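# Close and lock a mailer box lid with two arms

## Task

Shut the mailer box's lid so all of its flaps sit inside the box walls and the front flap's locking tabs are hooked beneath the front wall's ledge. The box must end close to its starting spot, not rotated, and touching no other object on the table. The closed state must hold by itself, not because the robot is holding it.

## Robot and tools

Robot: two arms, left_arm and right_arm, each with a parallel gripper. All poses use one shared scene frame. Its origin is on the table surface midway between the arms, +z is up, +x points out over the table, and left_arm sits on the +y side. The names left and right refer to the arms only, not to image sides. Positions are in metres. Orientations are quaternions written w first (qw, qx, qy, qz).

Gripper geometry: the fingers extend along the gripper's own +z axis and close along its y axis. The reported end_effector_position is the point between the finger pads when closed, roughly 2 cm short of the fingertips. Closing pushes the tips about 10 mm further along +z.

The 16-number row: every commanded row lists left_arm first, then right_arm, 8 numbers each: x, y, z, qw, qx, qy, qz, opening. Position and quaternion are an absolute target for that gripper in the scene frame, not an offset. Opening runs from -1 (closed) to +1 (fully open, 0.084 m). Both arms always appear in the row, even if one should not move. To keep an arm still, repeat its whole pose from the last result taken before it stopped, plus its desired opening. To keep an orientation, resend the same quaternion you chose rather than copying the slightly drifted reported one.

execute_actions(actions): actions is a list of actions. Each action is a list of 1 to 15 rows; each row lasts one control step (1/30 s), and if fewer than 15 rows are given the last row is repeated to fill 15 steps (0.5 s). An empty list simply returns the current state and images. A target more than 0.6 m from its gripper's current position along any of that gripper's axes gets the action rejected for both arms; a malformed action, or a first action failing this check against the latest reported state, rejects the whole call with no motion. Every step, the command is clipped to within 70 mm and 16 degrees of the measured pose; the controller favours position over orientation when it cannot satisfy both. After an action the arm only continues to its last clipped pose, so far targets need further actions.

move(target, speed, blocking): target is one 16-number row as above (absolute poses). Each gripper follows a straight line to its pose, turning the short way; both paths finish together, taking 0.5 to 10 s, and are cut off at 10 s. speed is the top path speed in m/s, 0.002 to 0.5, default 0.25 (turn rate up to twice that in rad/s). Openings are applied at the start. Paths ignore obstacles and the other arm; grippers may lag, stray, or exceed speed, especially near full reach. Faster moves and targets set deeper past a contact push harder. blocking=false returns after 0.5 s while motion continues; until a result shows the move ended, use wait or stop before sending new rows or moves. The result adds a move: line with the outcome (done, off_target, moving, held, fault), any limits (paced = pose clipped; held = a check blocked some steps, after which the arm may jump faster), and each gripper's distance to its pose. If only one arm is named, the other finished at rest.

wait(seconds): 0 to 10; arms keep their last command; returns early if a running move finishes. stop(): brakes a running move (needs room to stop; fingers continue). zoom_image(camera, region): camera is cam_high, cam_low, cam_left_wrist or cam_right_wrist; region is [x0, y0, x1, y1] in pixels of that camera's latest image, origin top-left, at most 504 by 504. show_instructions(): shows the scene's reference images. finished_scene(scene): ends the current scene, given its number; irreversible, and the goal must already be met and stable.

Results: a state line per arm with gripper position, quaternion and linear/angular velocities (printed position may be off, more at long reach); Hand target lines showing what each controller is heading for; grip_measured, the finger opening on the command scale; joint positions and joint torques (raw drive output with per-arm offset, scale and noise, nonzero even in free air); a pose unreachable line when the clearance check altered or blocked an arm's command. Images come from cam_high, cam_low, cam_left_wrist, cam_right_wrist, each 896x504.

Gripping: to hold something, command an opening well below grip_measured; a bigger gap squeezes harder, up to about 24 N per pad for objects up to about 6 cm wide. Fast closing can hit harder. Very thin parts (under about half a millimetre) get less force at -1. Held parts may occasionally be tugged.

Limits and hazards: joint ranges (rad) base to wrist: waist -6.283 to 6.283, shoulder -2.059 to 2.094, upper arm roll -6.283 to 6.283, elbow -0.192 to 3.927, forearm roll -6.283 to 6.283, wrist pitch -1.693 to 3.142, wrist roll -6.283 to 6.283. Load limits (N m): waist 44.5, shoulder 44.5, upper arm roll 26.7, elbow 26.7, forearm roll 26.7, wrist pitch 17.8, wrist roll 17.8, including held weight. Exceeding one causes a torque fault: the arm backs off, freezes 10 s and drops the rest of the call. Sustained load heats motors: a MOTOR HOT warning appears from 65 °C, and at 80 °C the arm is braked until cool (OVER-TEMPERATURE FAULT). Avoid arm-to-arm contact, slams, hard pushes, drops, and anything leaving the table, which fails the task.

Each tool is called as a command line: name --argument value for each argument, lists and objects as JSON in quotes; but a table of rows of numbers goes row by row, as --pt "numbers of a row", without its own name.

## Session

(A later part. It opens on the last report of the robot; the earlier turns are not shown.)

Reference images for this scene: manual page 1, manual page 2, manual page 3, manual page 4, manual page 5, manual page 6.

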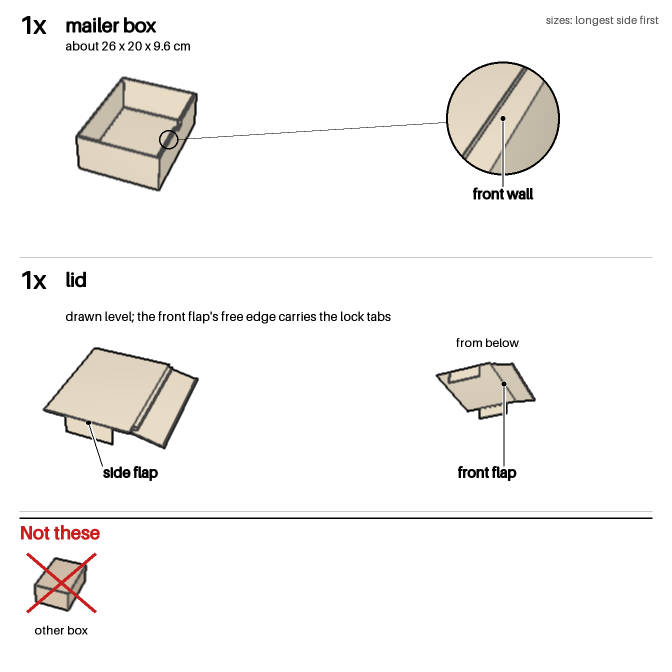

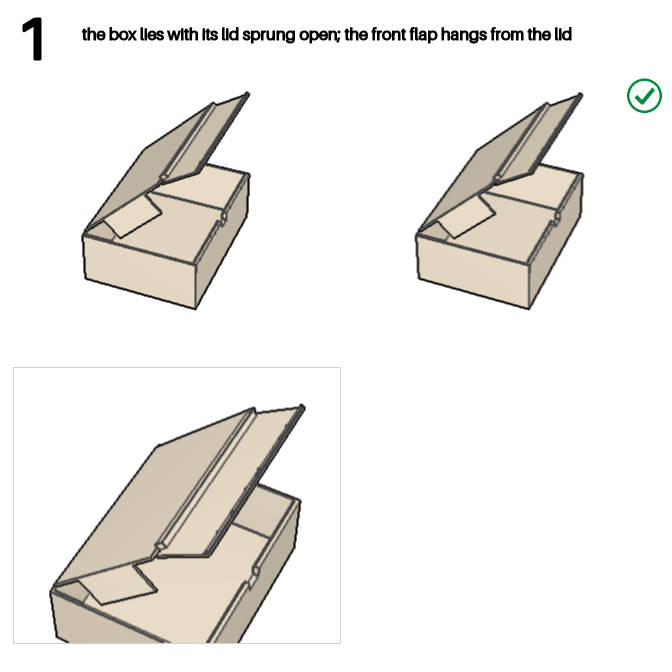

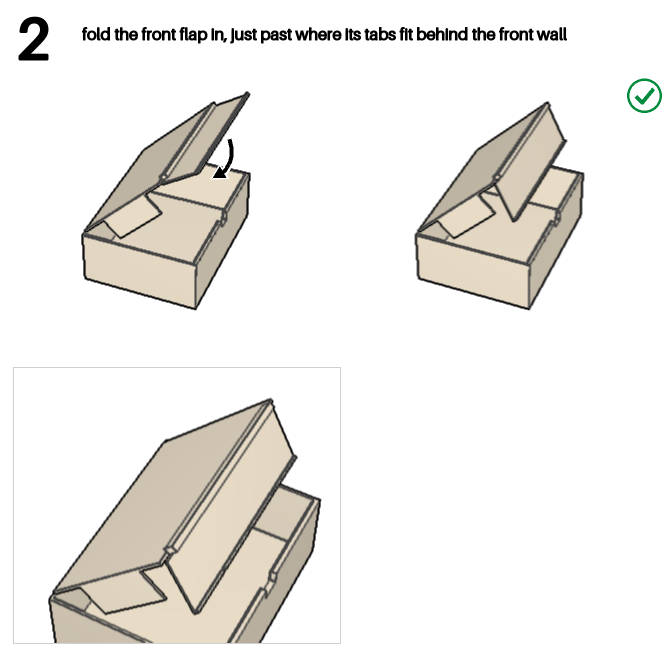

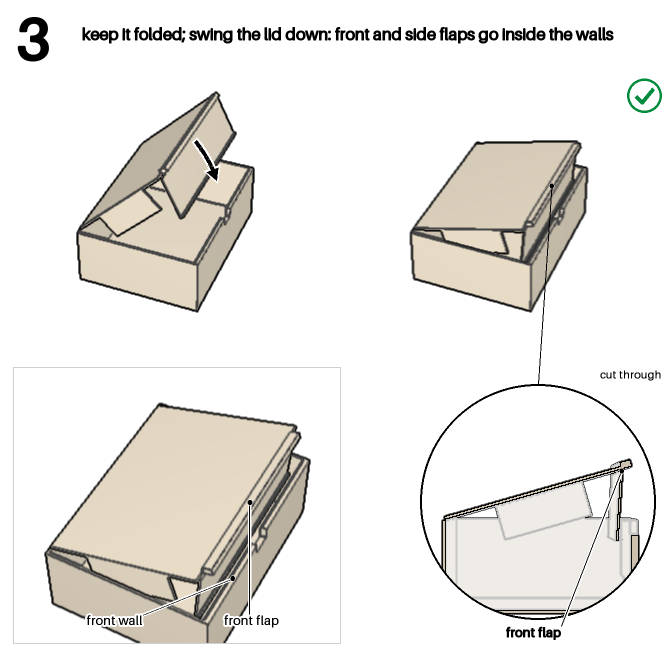

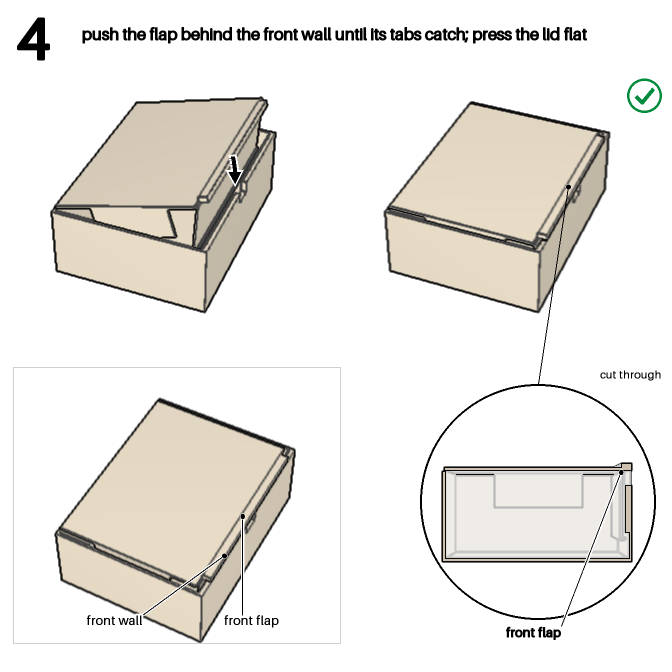

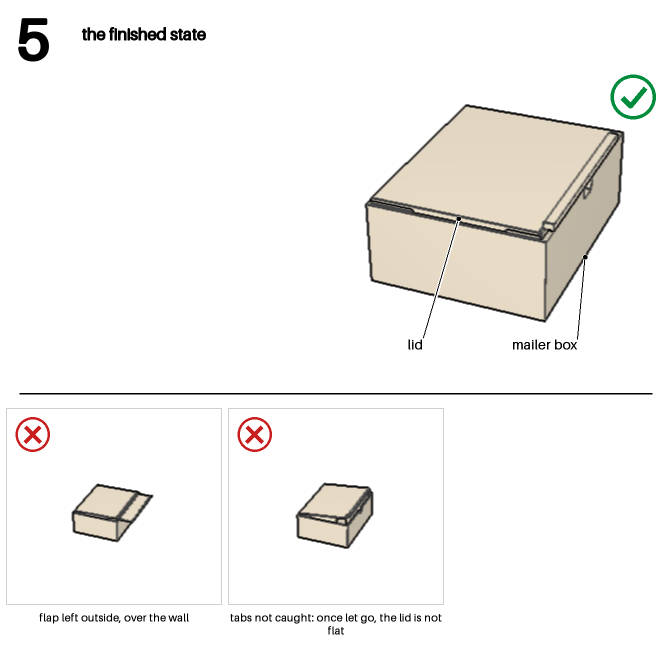

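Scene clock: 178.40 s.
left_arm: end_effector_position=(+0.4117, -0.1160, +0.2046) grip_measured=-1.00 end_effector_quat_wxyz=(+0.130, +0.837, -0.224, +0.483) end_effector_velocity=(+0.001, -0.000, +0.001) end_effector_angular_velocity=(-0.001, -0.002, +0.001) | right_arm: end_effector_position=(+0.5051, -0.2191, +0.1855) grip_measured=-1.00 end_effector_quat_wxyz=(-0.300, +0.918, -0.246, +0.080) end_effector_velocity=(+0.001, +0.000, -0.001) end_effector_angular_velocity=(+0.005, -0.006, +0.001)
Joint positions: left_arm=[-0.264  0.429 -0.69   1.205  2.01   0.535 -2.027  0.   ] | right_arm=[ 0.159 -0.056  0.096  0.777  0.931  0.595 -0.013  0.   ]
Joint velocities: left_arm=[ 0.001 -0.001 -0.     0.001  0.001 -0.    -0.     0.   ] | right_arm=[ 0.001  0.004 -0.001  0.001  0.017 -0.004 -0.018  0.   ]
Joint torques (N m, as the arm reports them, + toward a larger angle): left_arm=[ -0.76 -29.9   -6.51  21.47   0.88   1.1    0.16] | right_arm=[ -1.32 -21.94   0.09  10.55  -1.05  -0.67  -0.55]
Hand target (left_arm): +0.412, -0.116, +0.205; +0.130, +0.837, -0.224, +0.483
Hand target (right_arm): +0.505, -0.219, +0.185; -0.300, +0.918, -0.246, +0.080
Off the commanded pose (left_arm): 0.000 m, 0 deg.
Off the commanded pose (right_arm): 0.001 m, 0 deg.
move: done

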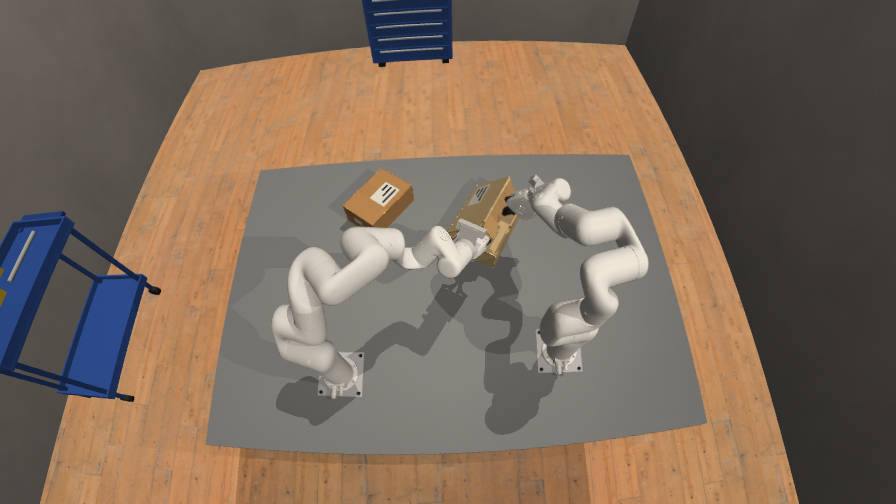

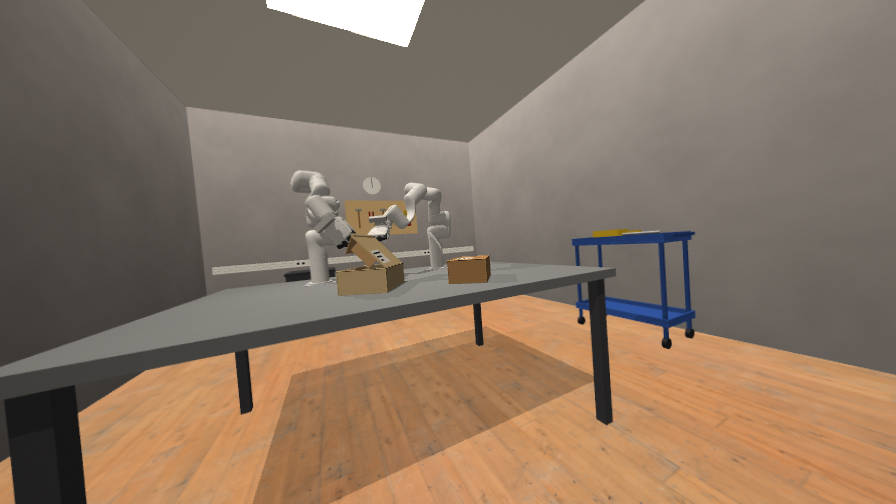

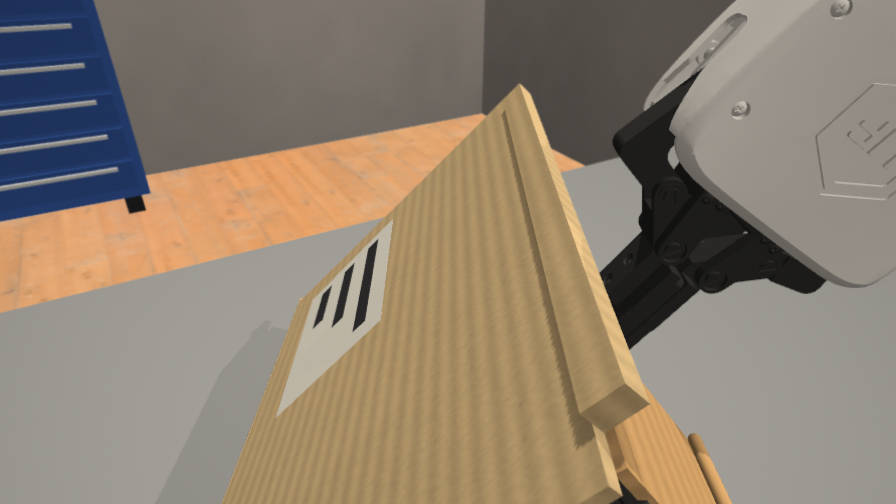

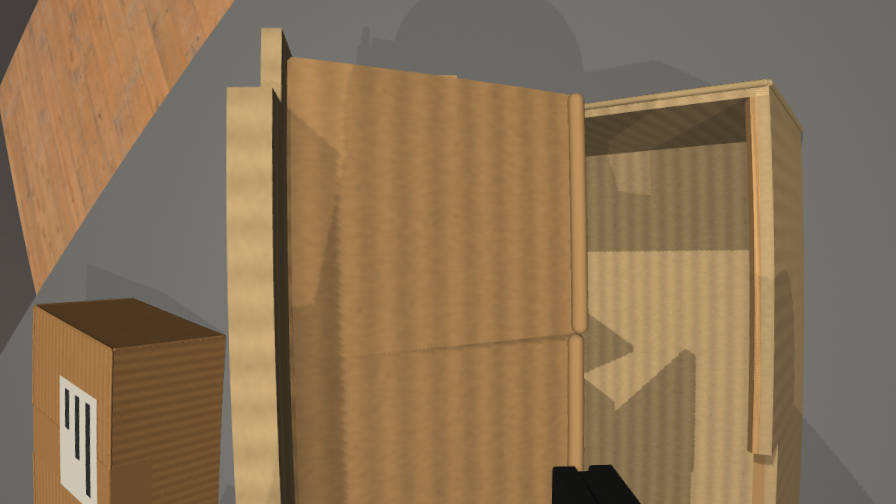

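move --target '[0.35,-0.08,0.205,0.1295,0.8365,-0.224,0.483,-1,0.505,-0.219,0.185,-0.30,0.918,-0.246,0.08,-1]' --speed 0.1

move --target '[0.36,-0.04,0.30,0.164,0.951,-0.255,-0.044,-1,0.505,-0.219,0.185,-0.30,0.918,-0.246,0.08,-1]'

move --target '[0.48,-0.06,0.29,0.164,0.951,-0.255,-0.044,-1,0.505,-0.219,0.185,-0.30,0.918,-0.246,0.08,-1]'

Scene clock: 216.73 s.
left_arm: end_effector_position=(+0.3505, -0.0797, +0.2050) grip_measured=-1.00 end_effector_quat_wxyz=(+0.129, +0.837, -0.224, +0.483) end_effector_velocity=(-0.003, +0.000, +0.000) end_effector_angular_velocity=(-0.000, -0.000, -0.003) | right_arm: end_effector_position=(+0.5050, -0.2190, +0.1850) grip_measured=-1.00 end_effector_quat_wxyz=(-0.300, +0.918, -0.246, +0.080) end_effector_velocity=(+0.000, -0.000, +0.000) end_effector_angular_velocity=(+0.001, +0.001, -0.002)
Joint positions: left_arm=[-0.238  0.206 -0.73   0.969  2.014  0.516 -2.182  0.   ] | right_arm=[ 0.159 -0.055  0.096  0.776  0.933  0.595 -0.016  0.   ]
Joint velocities: left_arm=[-0.    -0.008 -0.002 -0.007  0.001 -0.002 -0.005  0.   ] | right_arm=[-0.002 -0.     0.     0.     0.001  0.001  0.001  0.   ]
Joint torques (N m, as the arm reports them, + toward a larger angle): left_arm=[ -0.9  -20.91  -2.89  18.24   0.79   0.93   0.21] | right_arm=[ -1.25 -23.74   0.03  11.33  -0.83  -0.8   -0.47]
Hand target (left_arm): +0.350, -0.080, +0.205; +0.129, +0.837, -0.224, +0.483
Hand target (right_arm): +0.505, -0.219, +0.185; -0.300, +0.918, -0.246, +0.080
Off the commanded pose (left_arm): 0.001 m, 0 deg.
Off the commanded pose (right_arm): 0.000 m, 0 deg.
move: done

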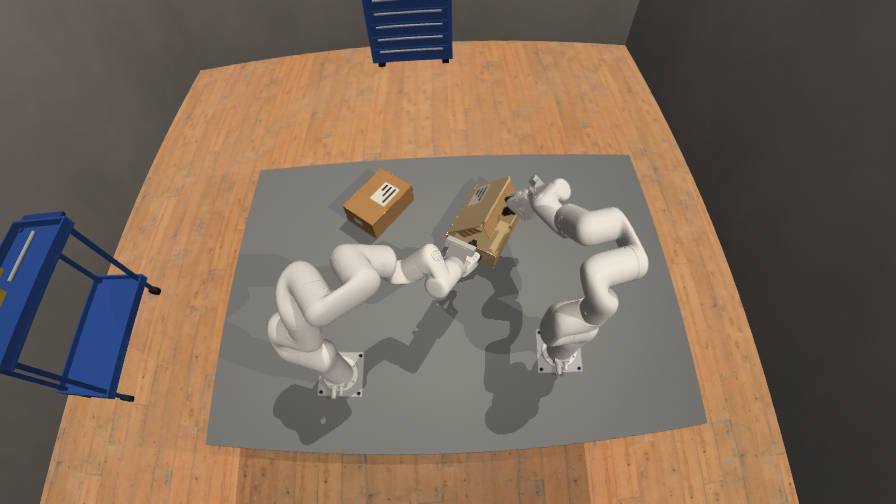

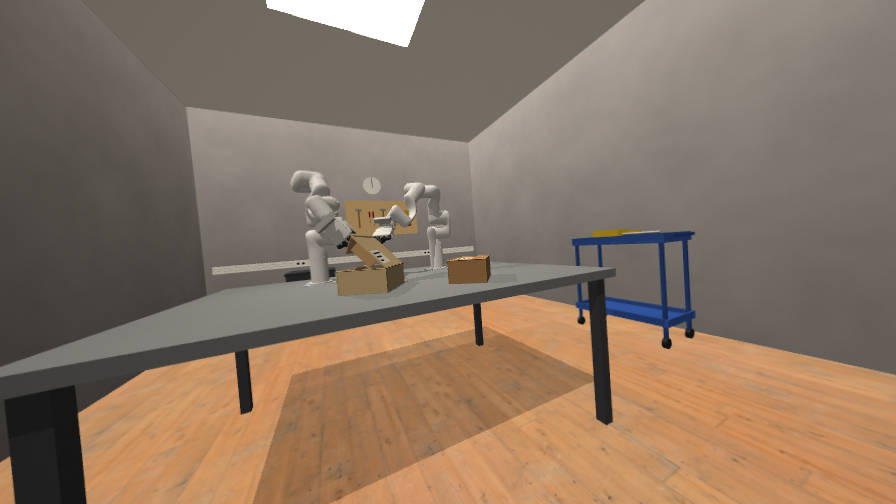

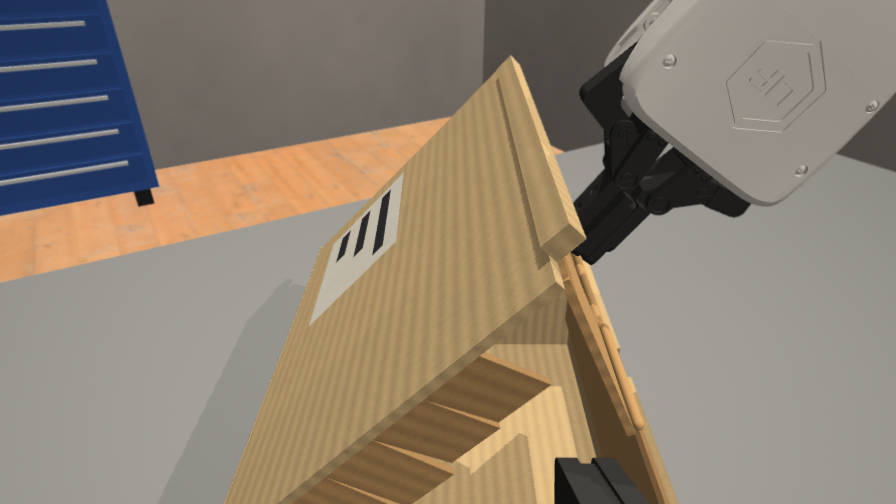

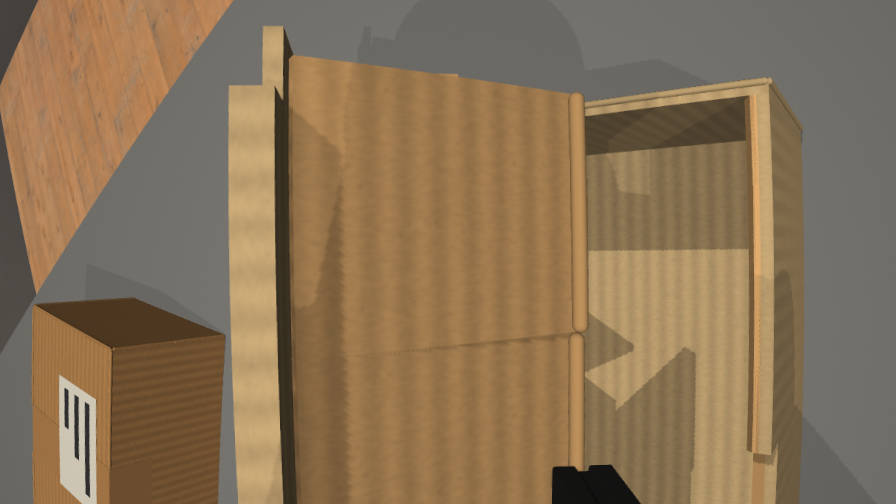

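Scene clock: 219.80 s.
left_arm: end_effector_position=(+0.3610, -0.0410, +0.3012) grip_measured=-1.00 end_effector_quat_wxyz=(+0.166, +0.952, -0.255, -0.041) end_effector_velocity=(+0.000, -0.001, +0.000) end_effector_angular_velocity=(+0.009, +0.011, -0.004) | right_arm: end_effector_position=(+0.5050, -0.2190, +0.1850) grip_measured=-1.00 end_effector_quat_wxyz=(-0.300, +0.918, -0.246, +0.080) end_effector_velocity=(-0.000, +0.000, +0.000) end_effector_angular_velocity=(-0.001, -0.000, +0.002)
Joint positions: left_arm=[-0.099  0.352 -0.738  1.619 -0.098  1.248 -0.263  0.   ] | right_arm=[ 0.159 -0.055  0.096  0.776  0.933  0.595 -0.016  0.   ]
Joint velocities: left_arm=[-0.011  0.018  0.003  0.027  0.011  0.025 -0.008  0.   ] | right_arm=[-0.001 -0.     0.     0.001 -0.002  0.001 -0.001  0.   ]
Joint torques (N m, as the arm reports them, + toward a larger angle): left_arm=[ -1.05 -27.58  -5.17  20.13   0.82  -1.13   0.17] | right_arm=[ -1.14 -23.7   -0.07  11.45  -0.76  -0.69  -0.36]
Hand target (left_arm): +0.361, -0.041, +0.301; +0.166, +0.952, -0.255, -0.042
Hand target (right_arm): +0.505, -0.219, +0.185; -0.300, +0.918, -0.246, +0.080
Off the commanded pose (left_arm): 0.002 m, 0 deg.
Off the commanded pose (right_arm): 0.000 m, 0 deg.
move: done; limits=paced

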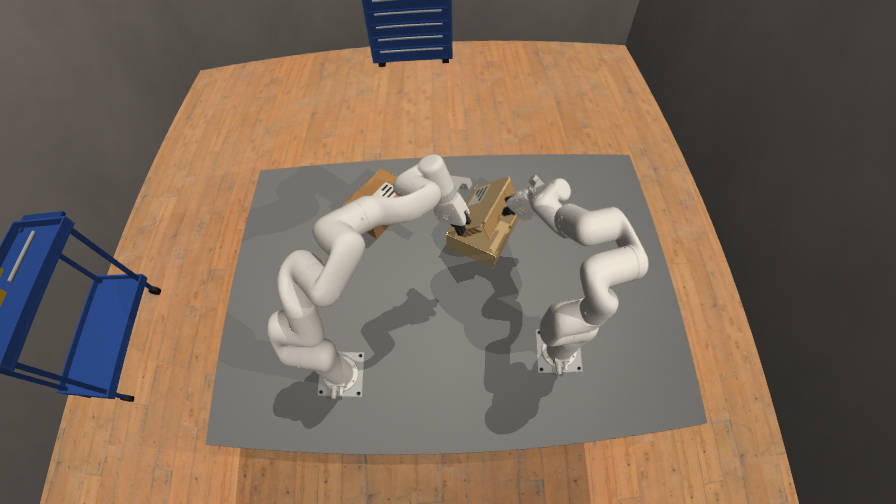

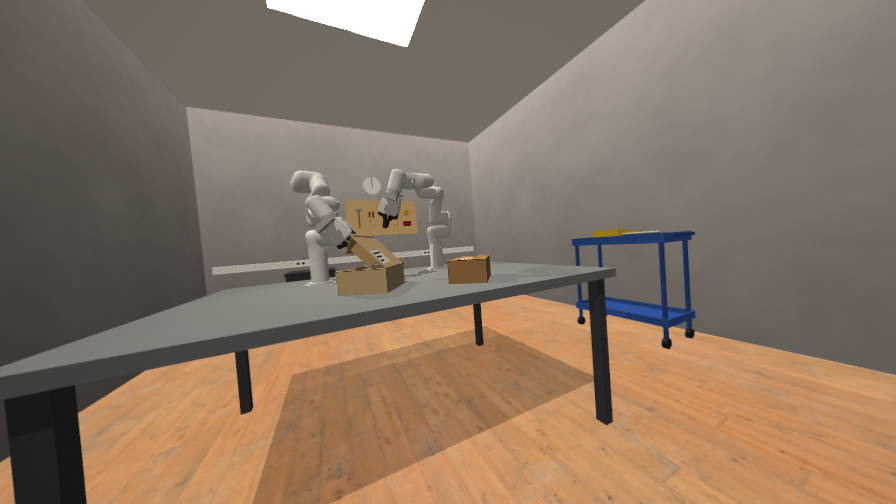

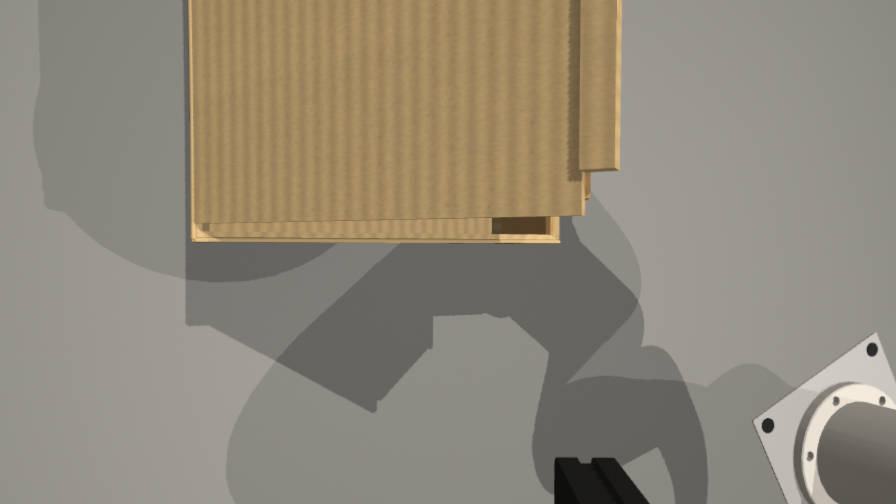

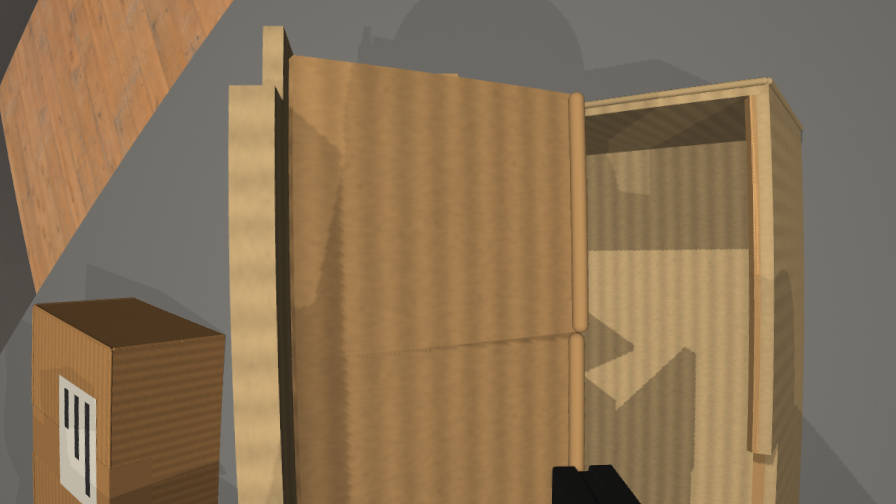

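Scene clock: 221.17 s.
left_arm: end_effector_position=(+0.4796, -0.0604, +0.2896) grip_measured=-1.00 end_effector_quat_wxyz=(+0.165, +0.952, -0.255, -0.042) end_effector_velocity=(+0.001, -0.002, +0.001) end_effector_angular_velocity=(+0.015, +0.017, -0.011) | right_arm: end_effector_position=(+0.5050, -0.2190, +0.1850) grip_measured=-1.00 end_effector_quat_wxyz=(-0.300, +0.918, -0.246, +0.080) end_effector_velocity=(-0.000, +0.000, -0.000) end_effector_angular_velocity=(+0.000, +0.000, +0.001)
Joint positions: left_arm=[-0.36   0.88  -0.623  2.445  0.137  1.568 -0.256  0.   ] | right_arm=[ 0.159 -0.055  0.096  0.776  0.933  0.595 -0.016  0.   ]
Joint velocities: left_arm=[-0.069  0.087  0.02   0.186  0.021  0.11   0.004  0.   ] | right_arm=[ 0.001 -0.     0.    -0.     0.001 -0.    -0.001  0.   ]
Joint torques (N m, as the arm reports them, + toward a larger angle): left_arm=[ -1.06 -41.81  -6.11  16.96  -0.01  -1.08   0.15] | right_arm=[ -1.06 -23.57  -0.12  11.29  -0.78  -0.63  -0.4 ]
Hand target (left_arm): +0.480, -0.061, +0.290; +0.164, +0.952, -0.256, -0.043
Hand target (right_arm): +0.505, -0.219, +0.185; -0.300, +0.918, -0.246, +0.080
Off the commanded pose (left_arm): 0.001 m, 0 deg.
Off the commanded pose (right_arm): 0.000 m, 0 deg.
move: done

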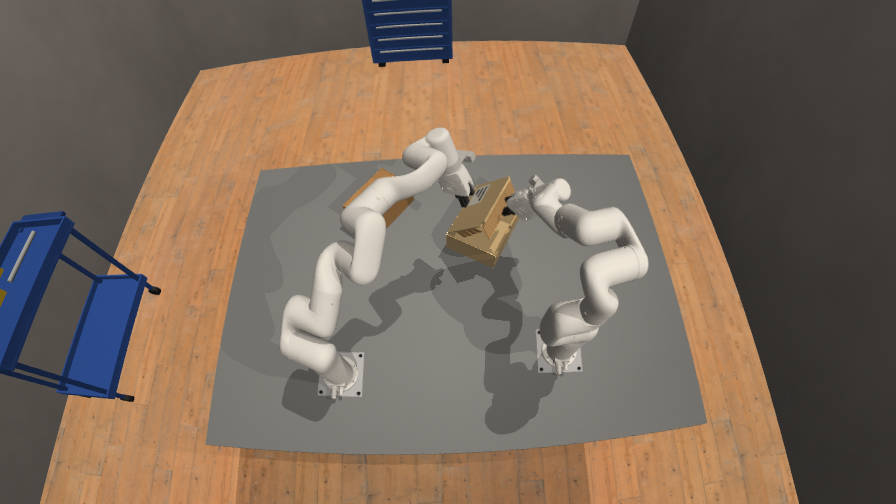

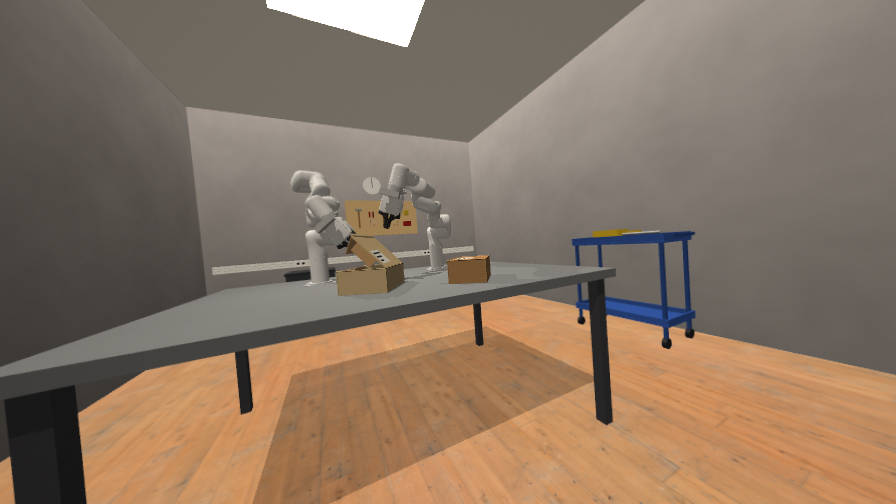

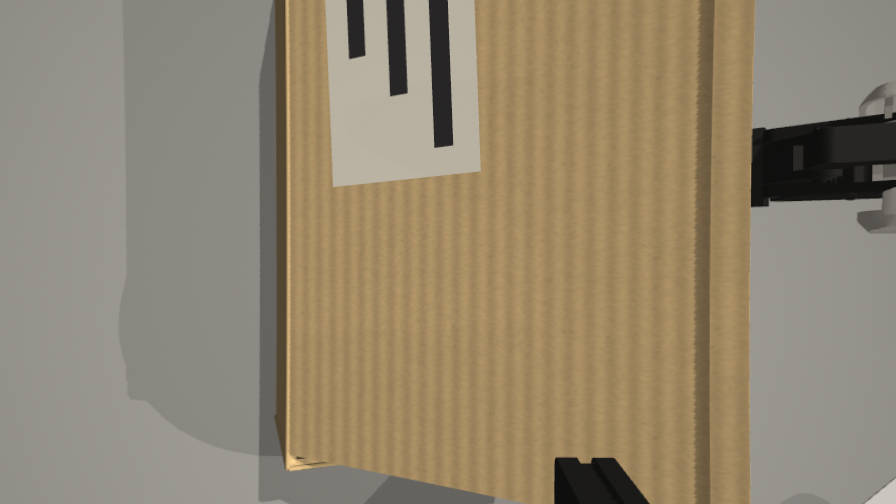

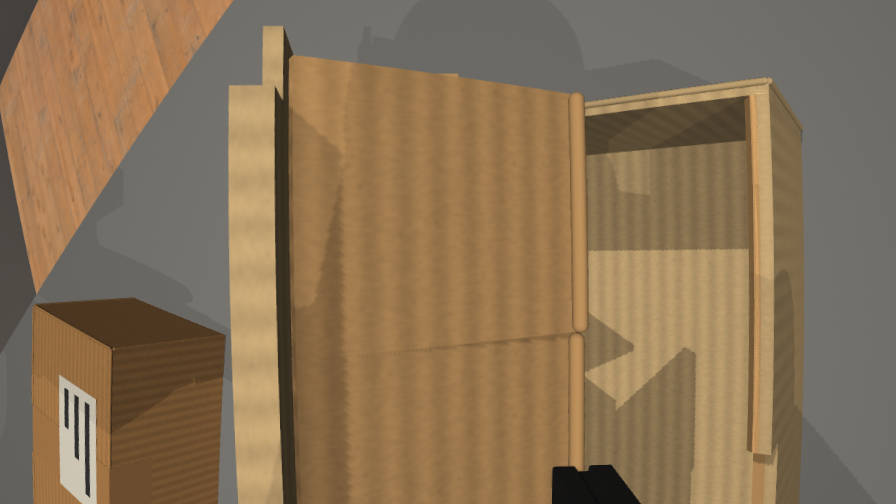

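move --target '[0.47,-0.085,0.21,0.164,0.951,-0.255,-0.044,-1,0.505,-0.219,0.185,-0.30,0.918,-0.246,0.08,-1]' --speed 0.08

move --target '[0.47,-0.085,0.18,0.164,0.951,-0.255,-0.044,-1,0.505,-0.219,0.165,-0.338,0.905,-0.243,0.091,-1]' --speed 0.04

Scene clock: 230.57 s.
left_arm: end_effector_position=(+0.4698, -0.0847, +0.2107) grip_measured=-1.00 end_effector_quat_wxyz=(+0.164, +0.952, -0.255, -0.044) end_effector_velocity=(+0.000, -0.001, -0.003) end_effector_angular_velocity=(-0.001, -0.001, +0.002) | right_arm: end_effector_position=(+0.5050, -0.2190, +0.1850) grip_measured=-1.00 end_effector_quat_wxyz=(-0.300, +0.918, -0.246, +0.080) end_effector_velocity=(-0.000, +0.000, -0.000) end_effector_angular_velocity=(-0.001, -0.001, +0.001)
Joint positions: left_arm=[-0.32   0.865 -0.628  2.16   0.136  1.316 -0.267  0.   ] | right_arm=[ 0.159 -0.055  0.096  0.776  0.933  0.595 -0.016  0.   ]
Joint velocities: left_arm=[ 0.001  0.001  0.001 -0.009  0.    -0.011 -0.001  0.   ] | right_arm=[ 0.    -0.     0.    -0.    -0.001 -0.001 -0.     0.   ]
Joint torques (N m, as the arm reports them, + toward a larger angle): left_arm=[ -1.08 -40.88  -7.94  18.26   0.61  -0.95   0.17] | right_arm=[ -1.07 -23.63  -0.04  11.44  -0.71  -0.8   -0.46]
Hand target (left_arm): +0.470, -0.085, +0.210; +0.164, +0.952, -0.255, -0.044
Hand target (right_arm): +0.505, -0.219, +0.185; -0.300, +0.918, -0.246, +0.080
Off the commanded pose (left_arm): 0.001 m, 0 deg.
Off the commanded pose (right_arm): 0.000 m, 0 deg.
move: done

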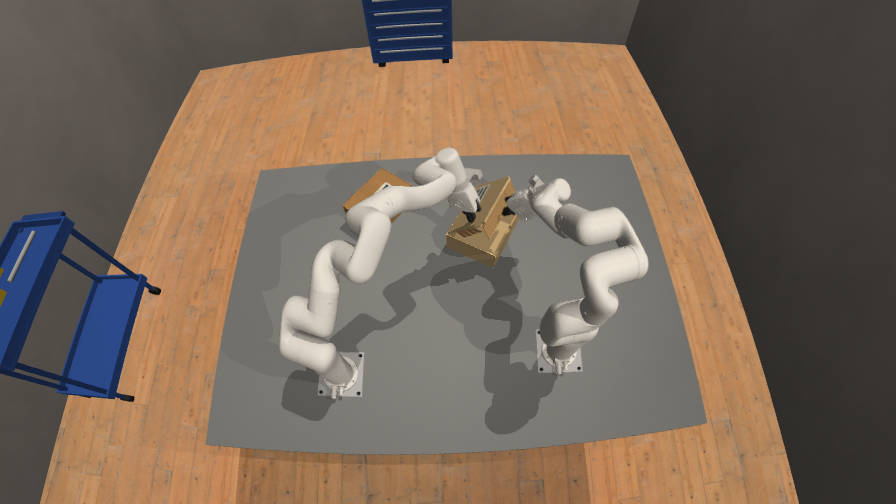

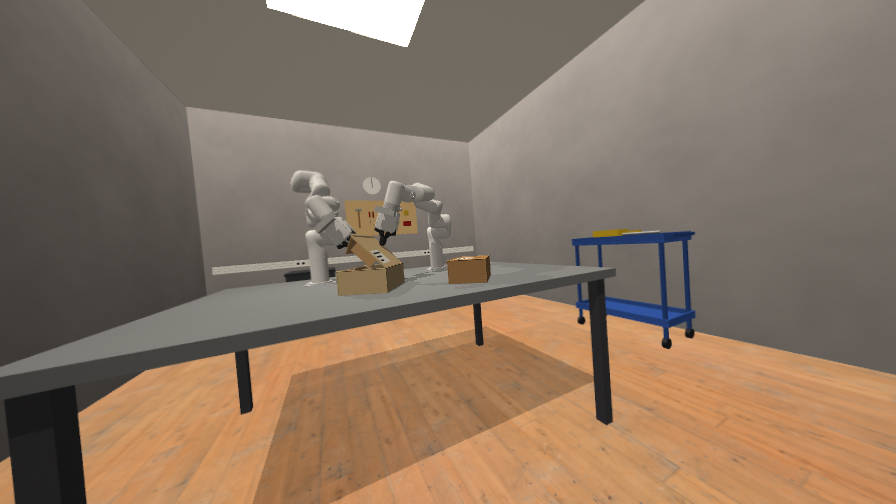

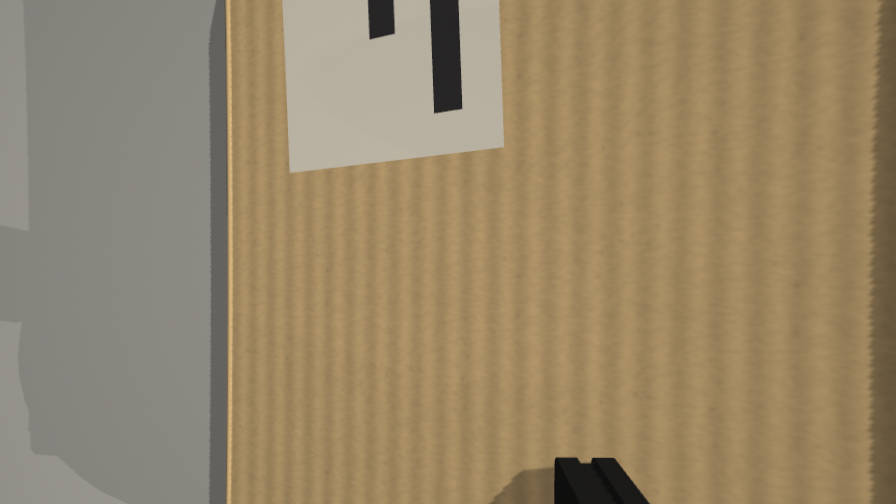

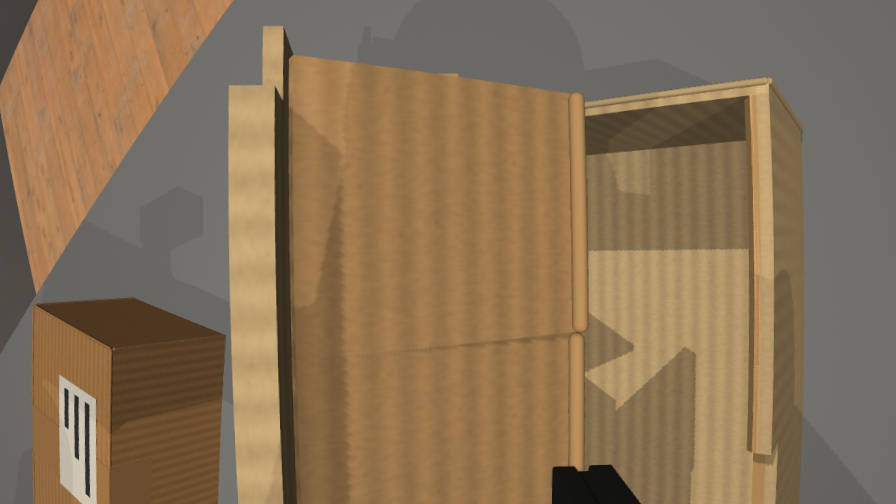

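Scene clock: 231.93 s.
left_arm: end_effector_position=(+0.4699, -0.0849, +0.1803) grip_measured=-1.00 end_effector_quat_wxyz=(+0.164, +0.952, -0.255, -0.044) end_effector_velocity=(+0.001, +0.000, -0.001) end_effector_angular_velocity=(-0.002, -0.004, +0.002) | right_arm: end_effector_position=(+0.5050, -0.2190, +0.1652) grip_measured=-1.00 end_effector_quat_wxyz=(-0.337, +0.905, -0.243, +0.091) end_effector_velocity=(+0.000, +0.000, -0.001) end_effector_angular_velocity=(+0.007, -0.008, +0.002)
Joint positions: left_arm=[-0.304  0.875 -0.624  2.084  0.14   1.237 -0.257  0.   ] | right_arm=[ 0.161 -0.016  0.085  0.749  1.162  0.573 -0.246  0.   ]
Joint velocities: left_arm=[ 0.003 -0.001 -0.    -0.005  0.001 -0.008  0.001  0.   ] | right_arm=[-0.002  0.003  0.001 -0.002  0.024 -0.    -0.027  0.   ]
Joint torques (N m, as the arm reports them, + toward a larger angle): left_arm=[ -1.06 -40.28  -8.38  18.15   0.68  -0.98   0.09] | right_arm=[ -1.14 -24.72   0.12  11.04  -0.73  -0.39  -0.27]
Hand target (left_arm): +0.470, -0.085, +0.180; +0.164, +0.952, -0.255, -0.044
Hand target (right_arm): +0.505, -0.219, +0.165; -0.338, +0.905, -0.243, +0.091
Off the commanded pose (left_arm): 0.000 m, 0 deg.
Off the commanded pose (right_arm): 0.000 m, 0 deg.
move: done

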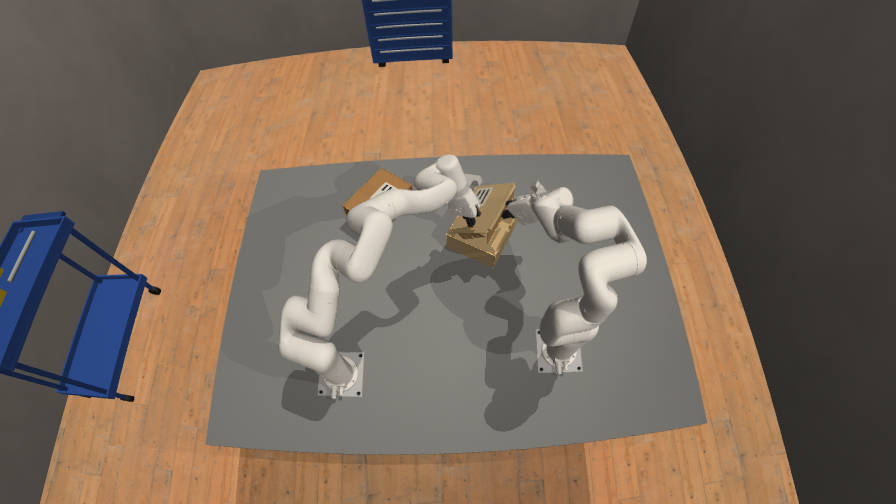

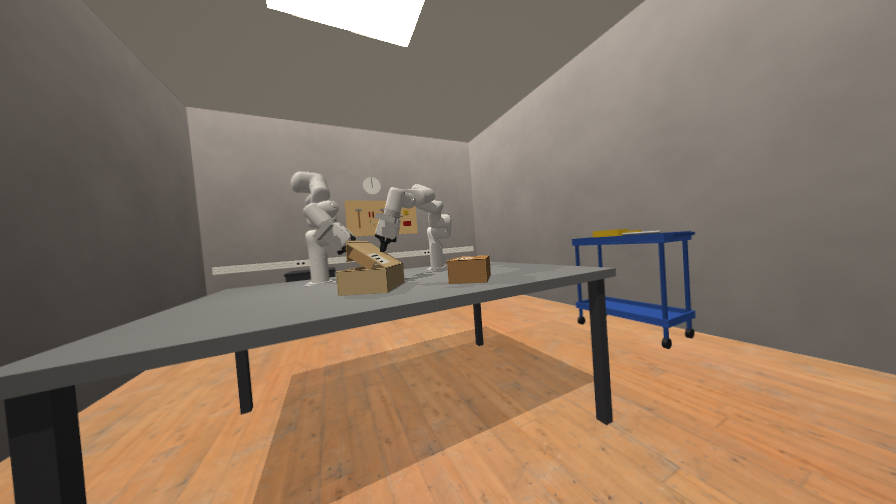

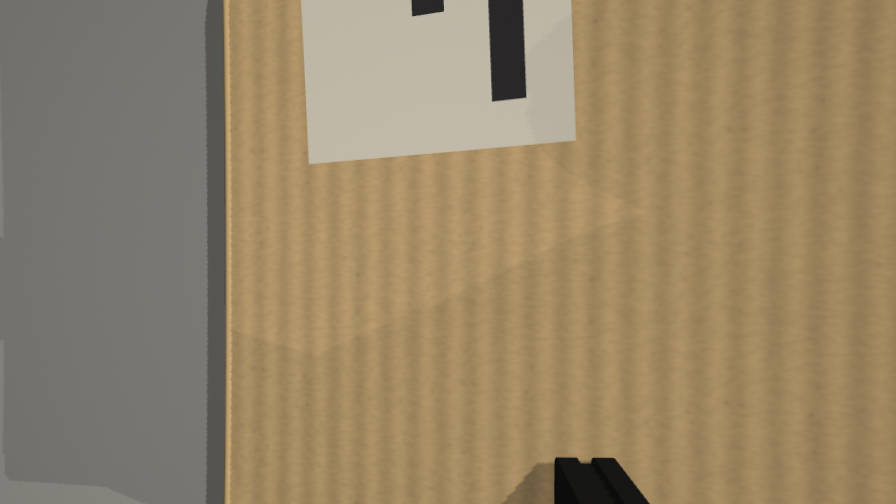

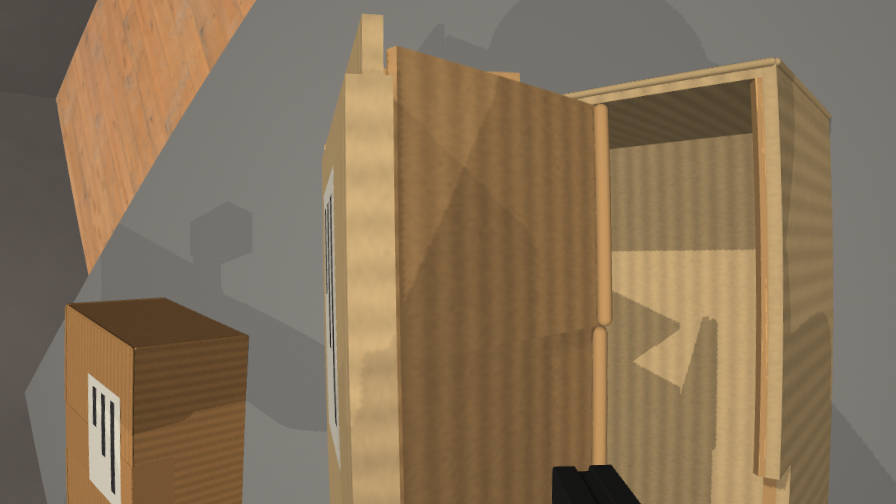

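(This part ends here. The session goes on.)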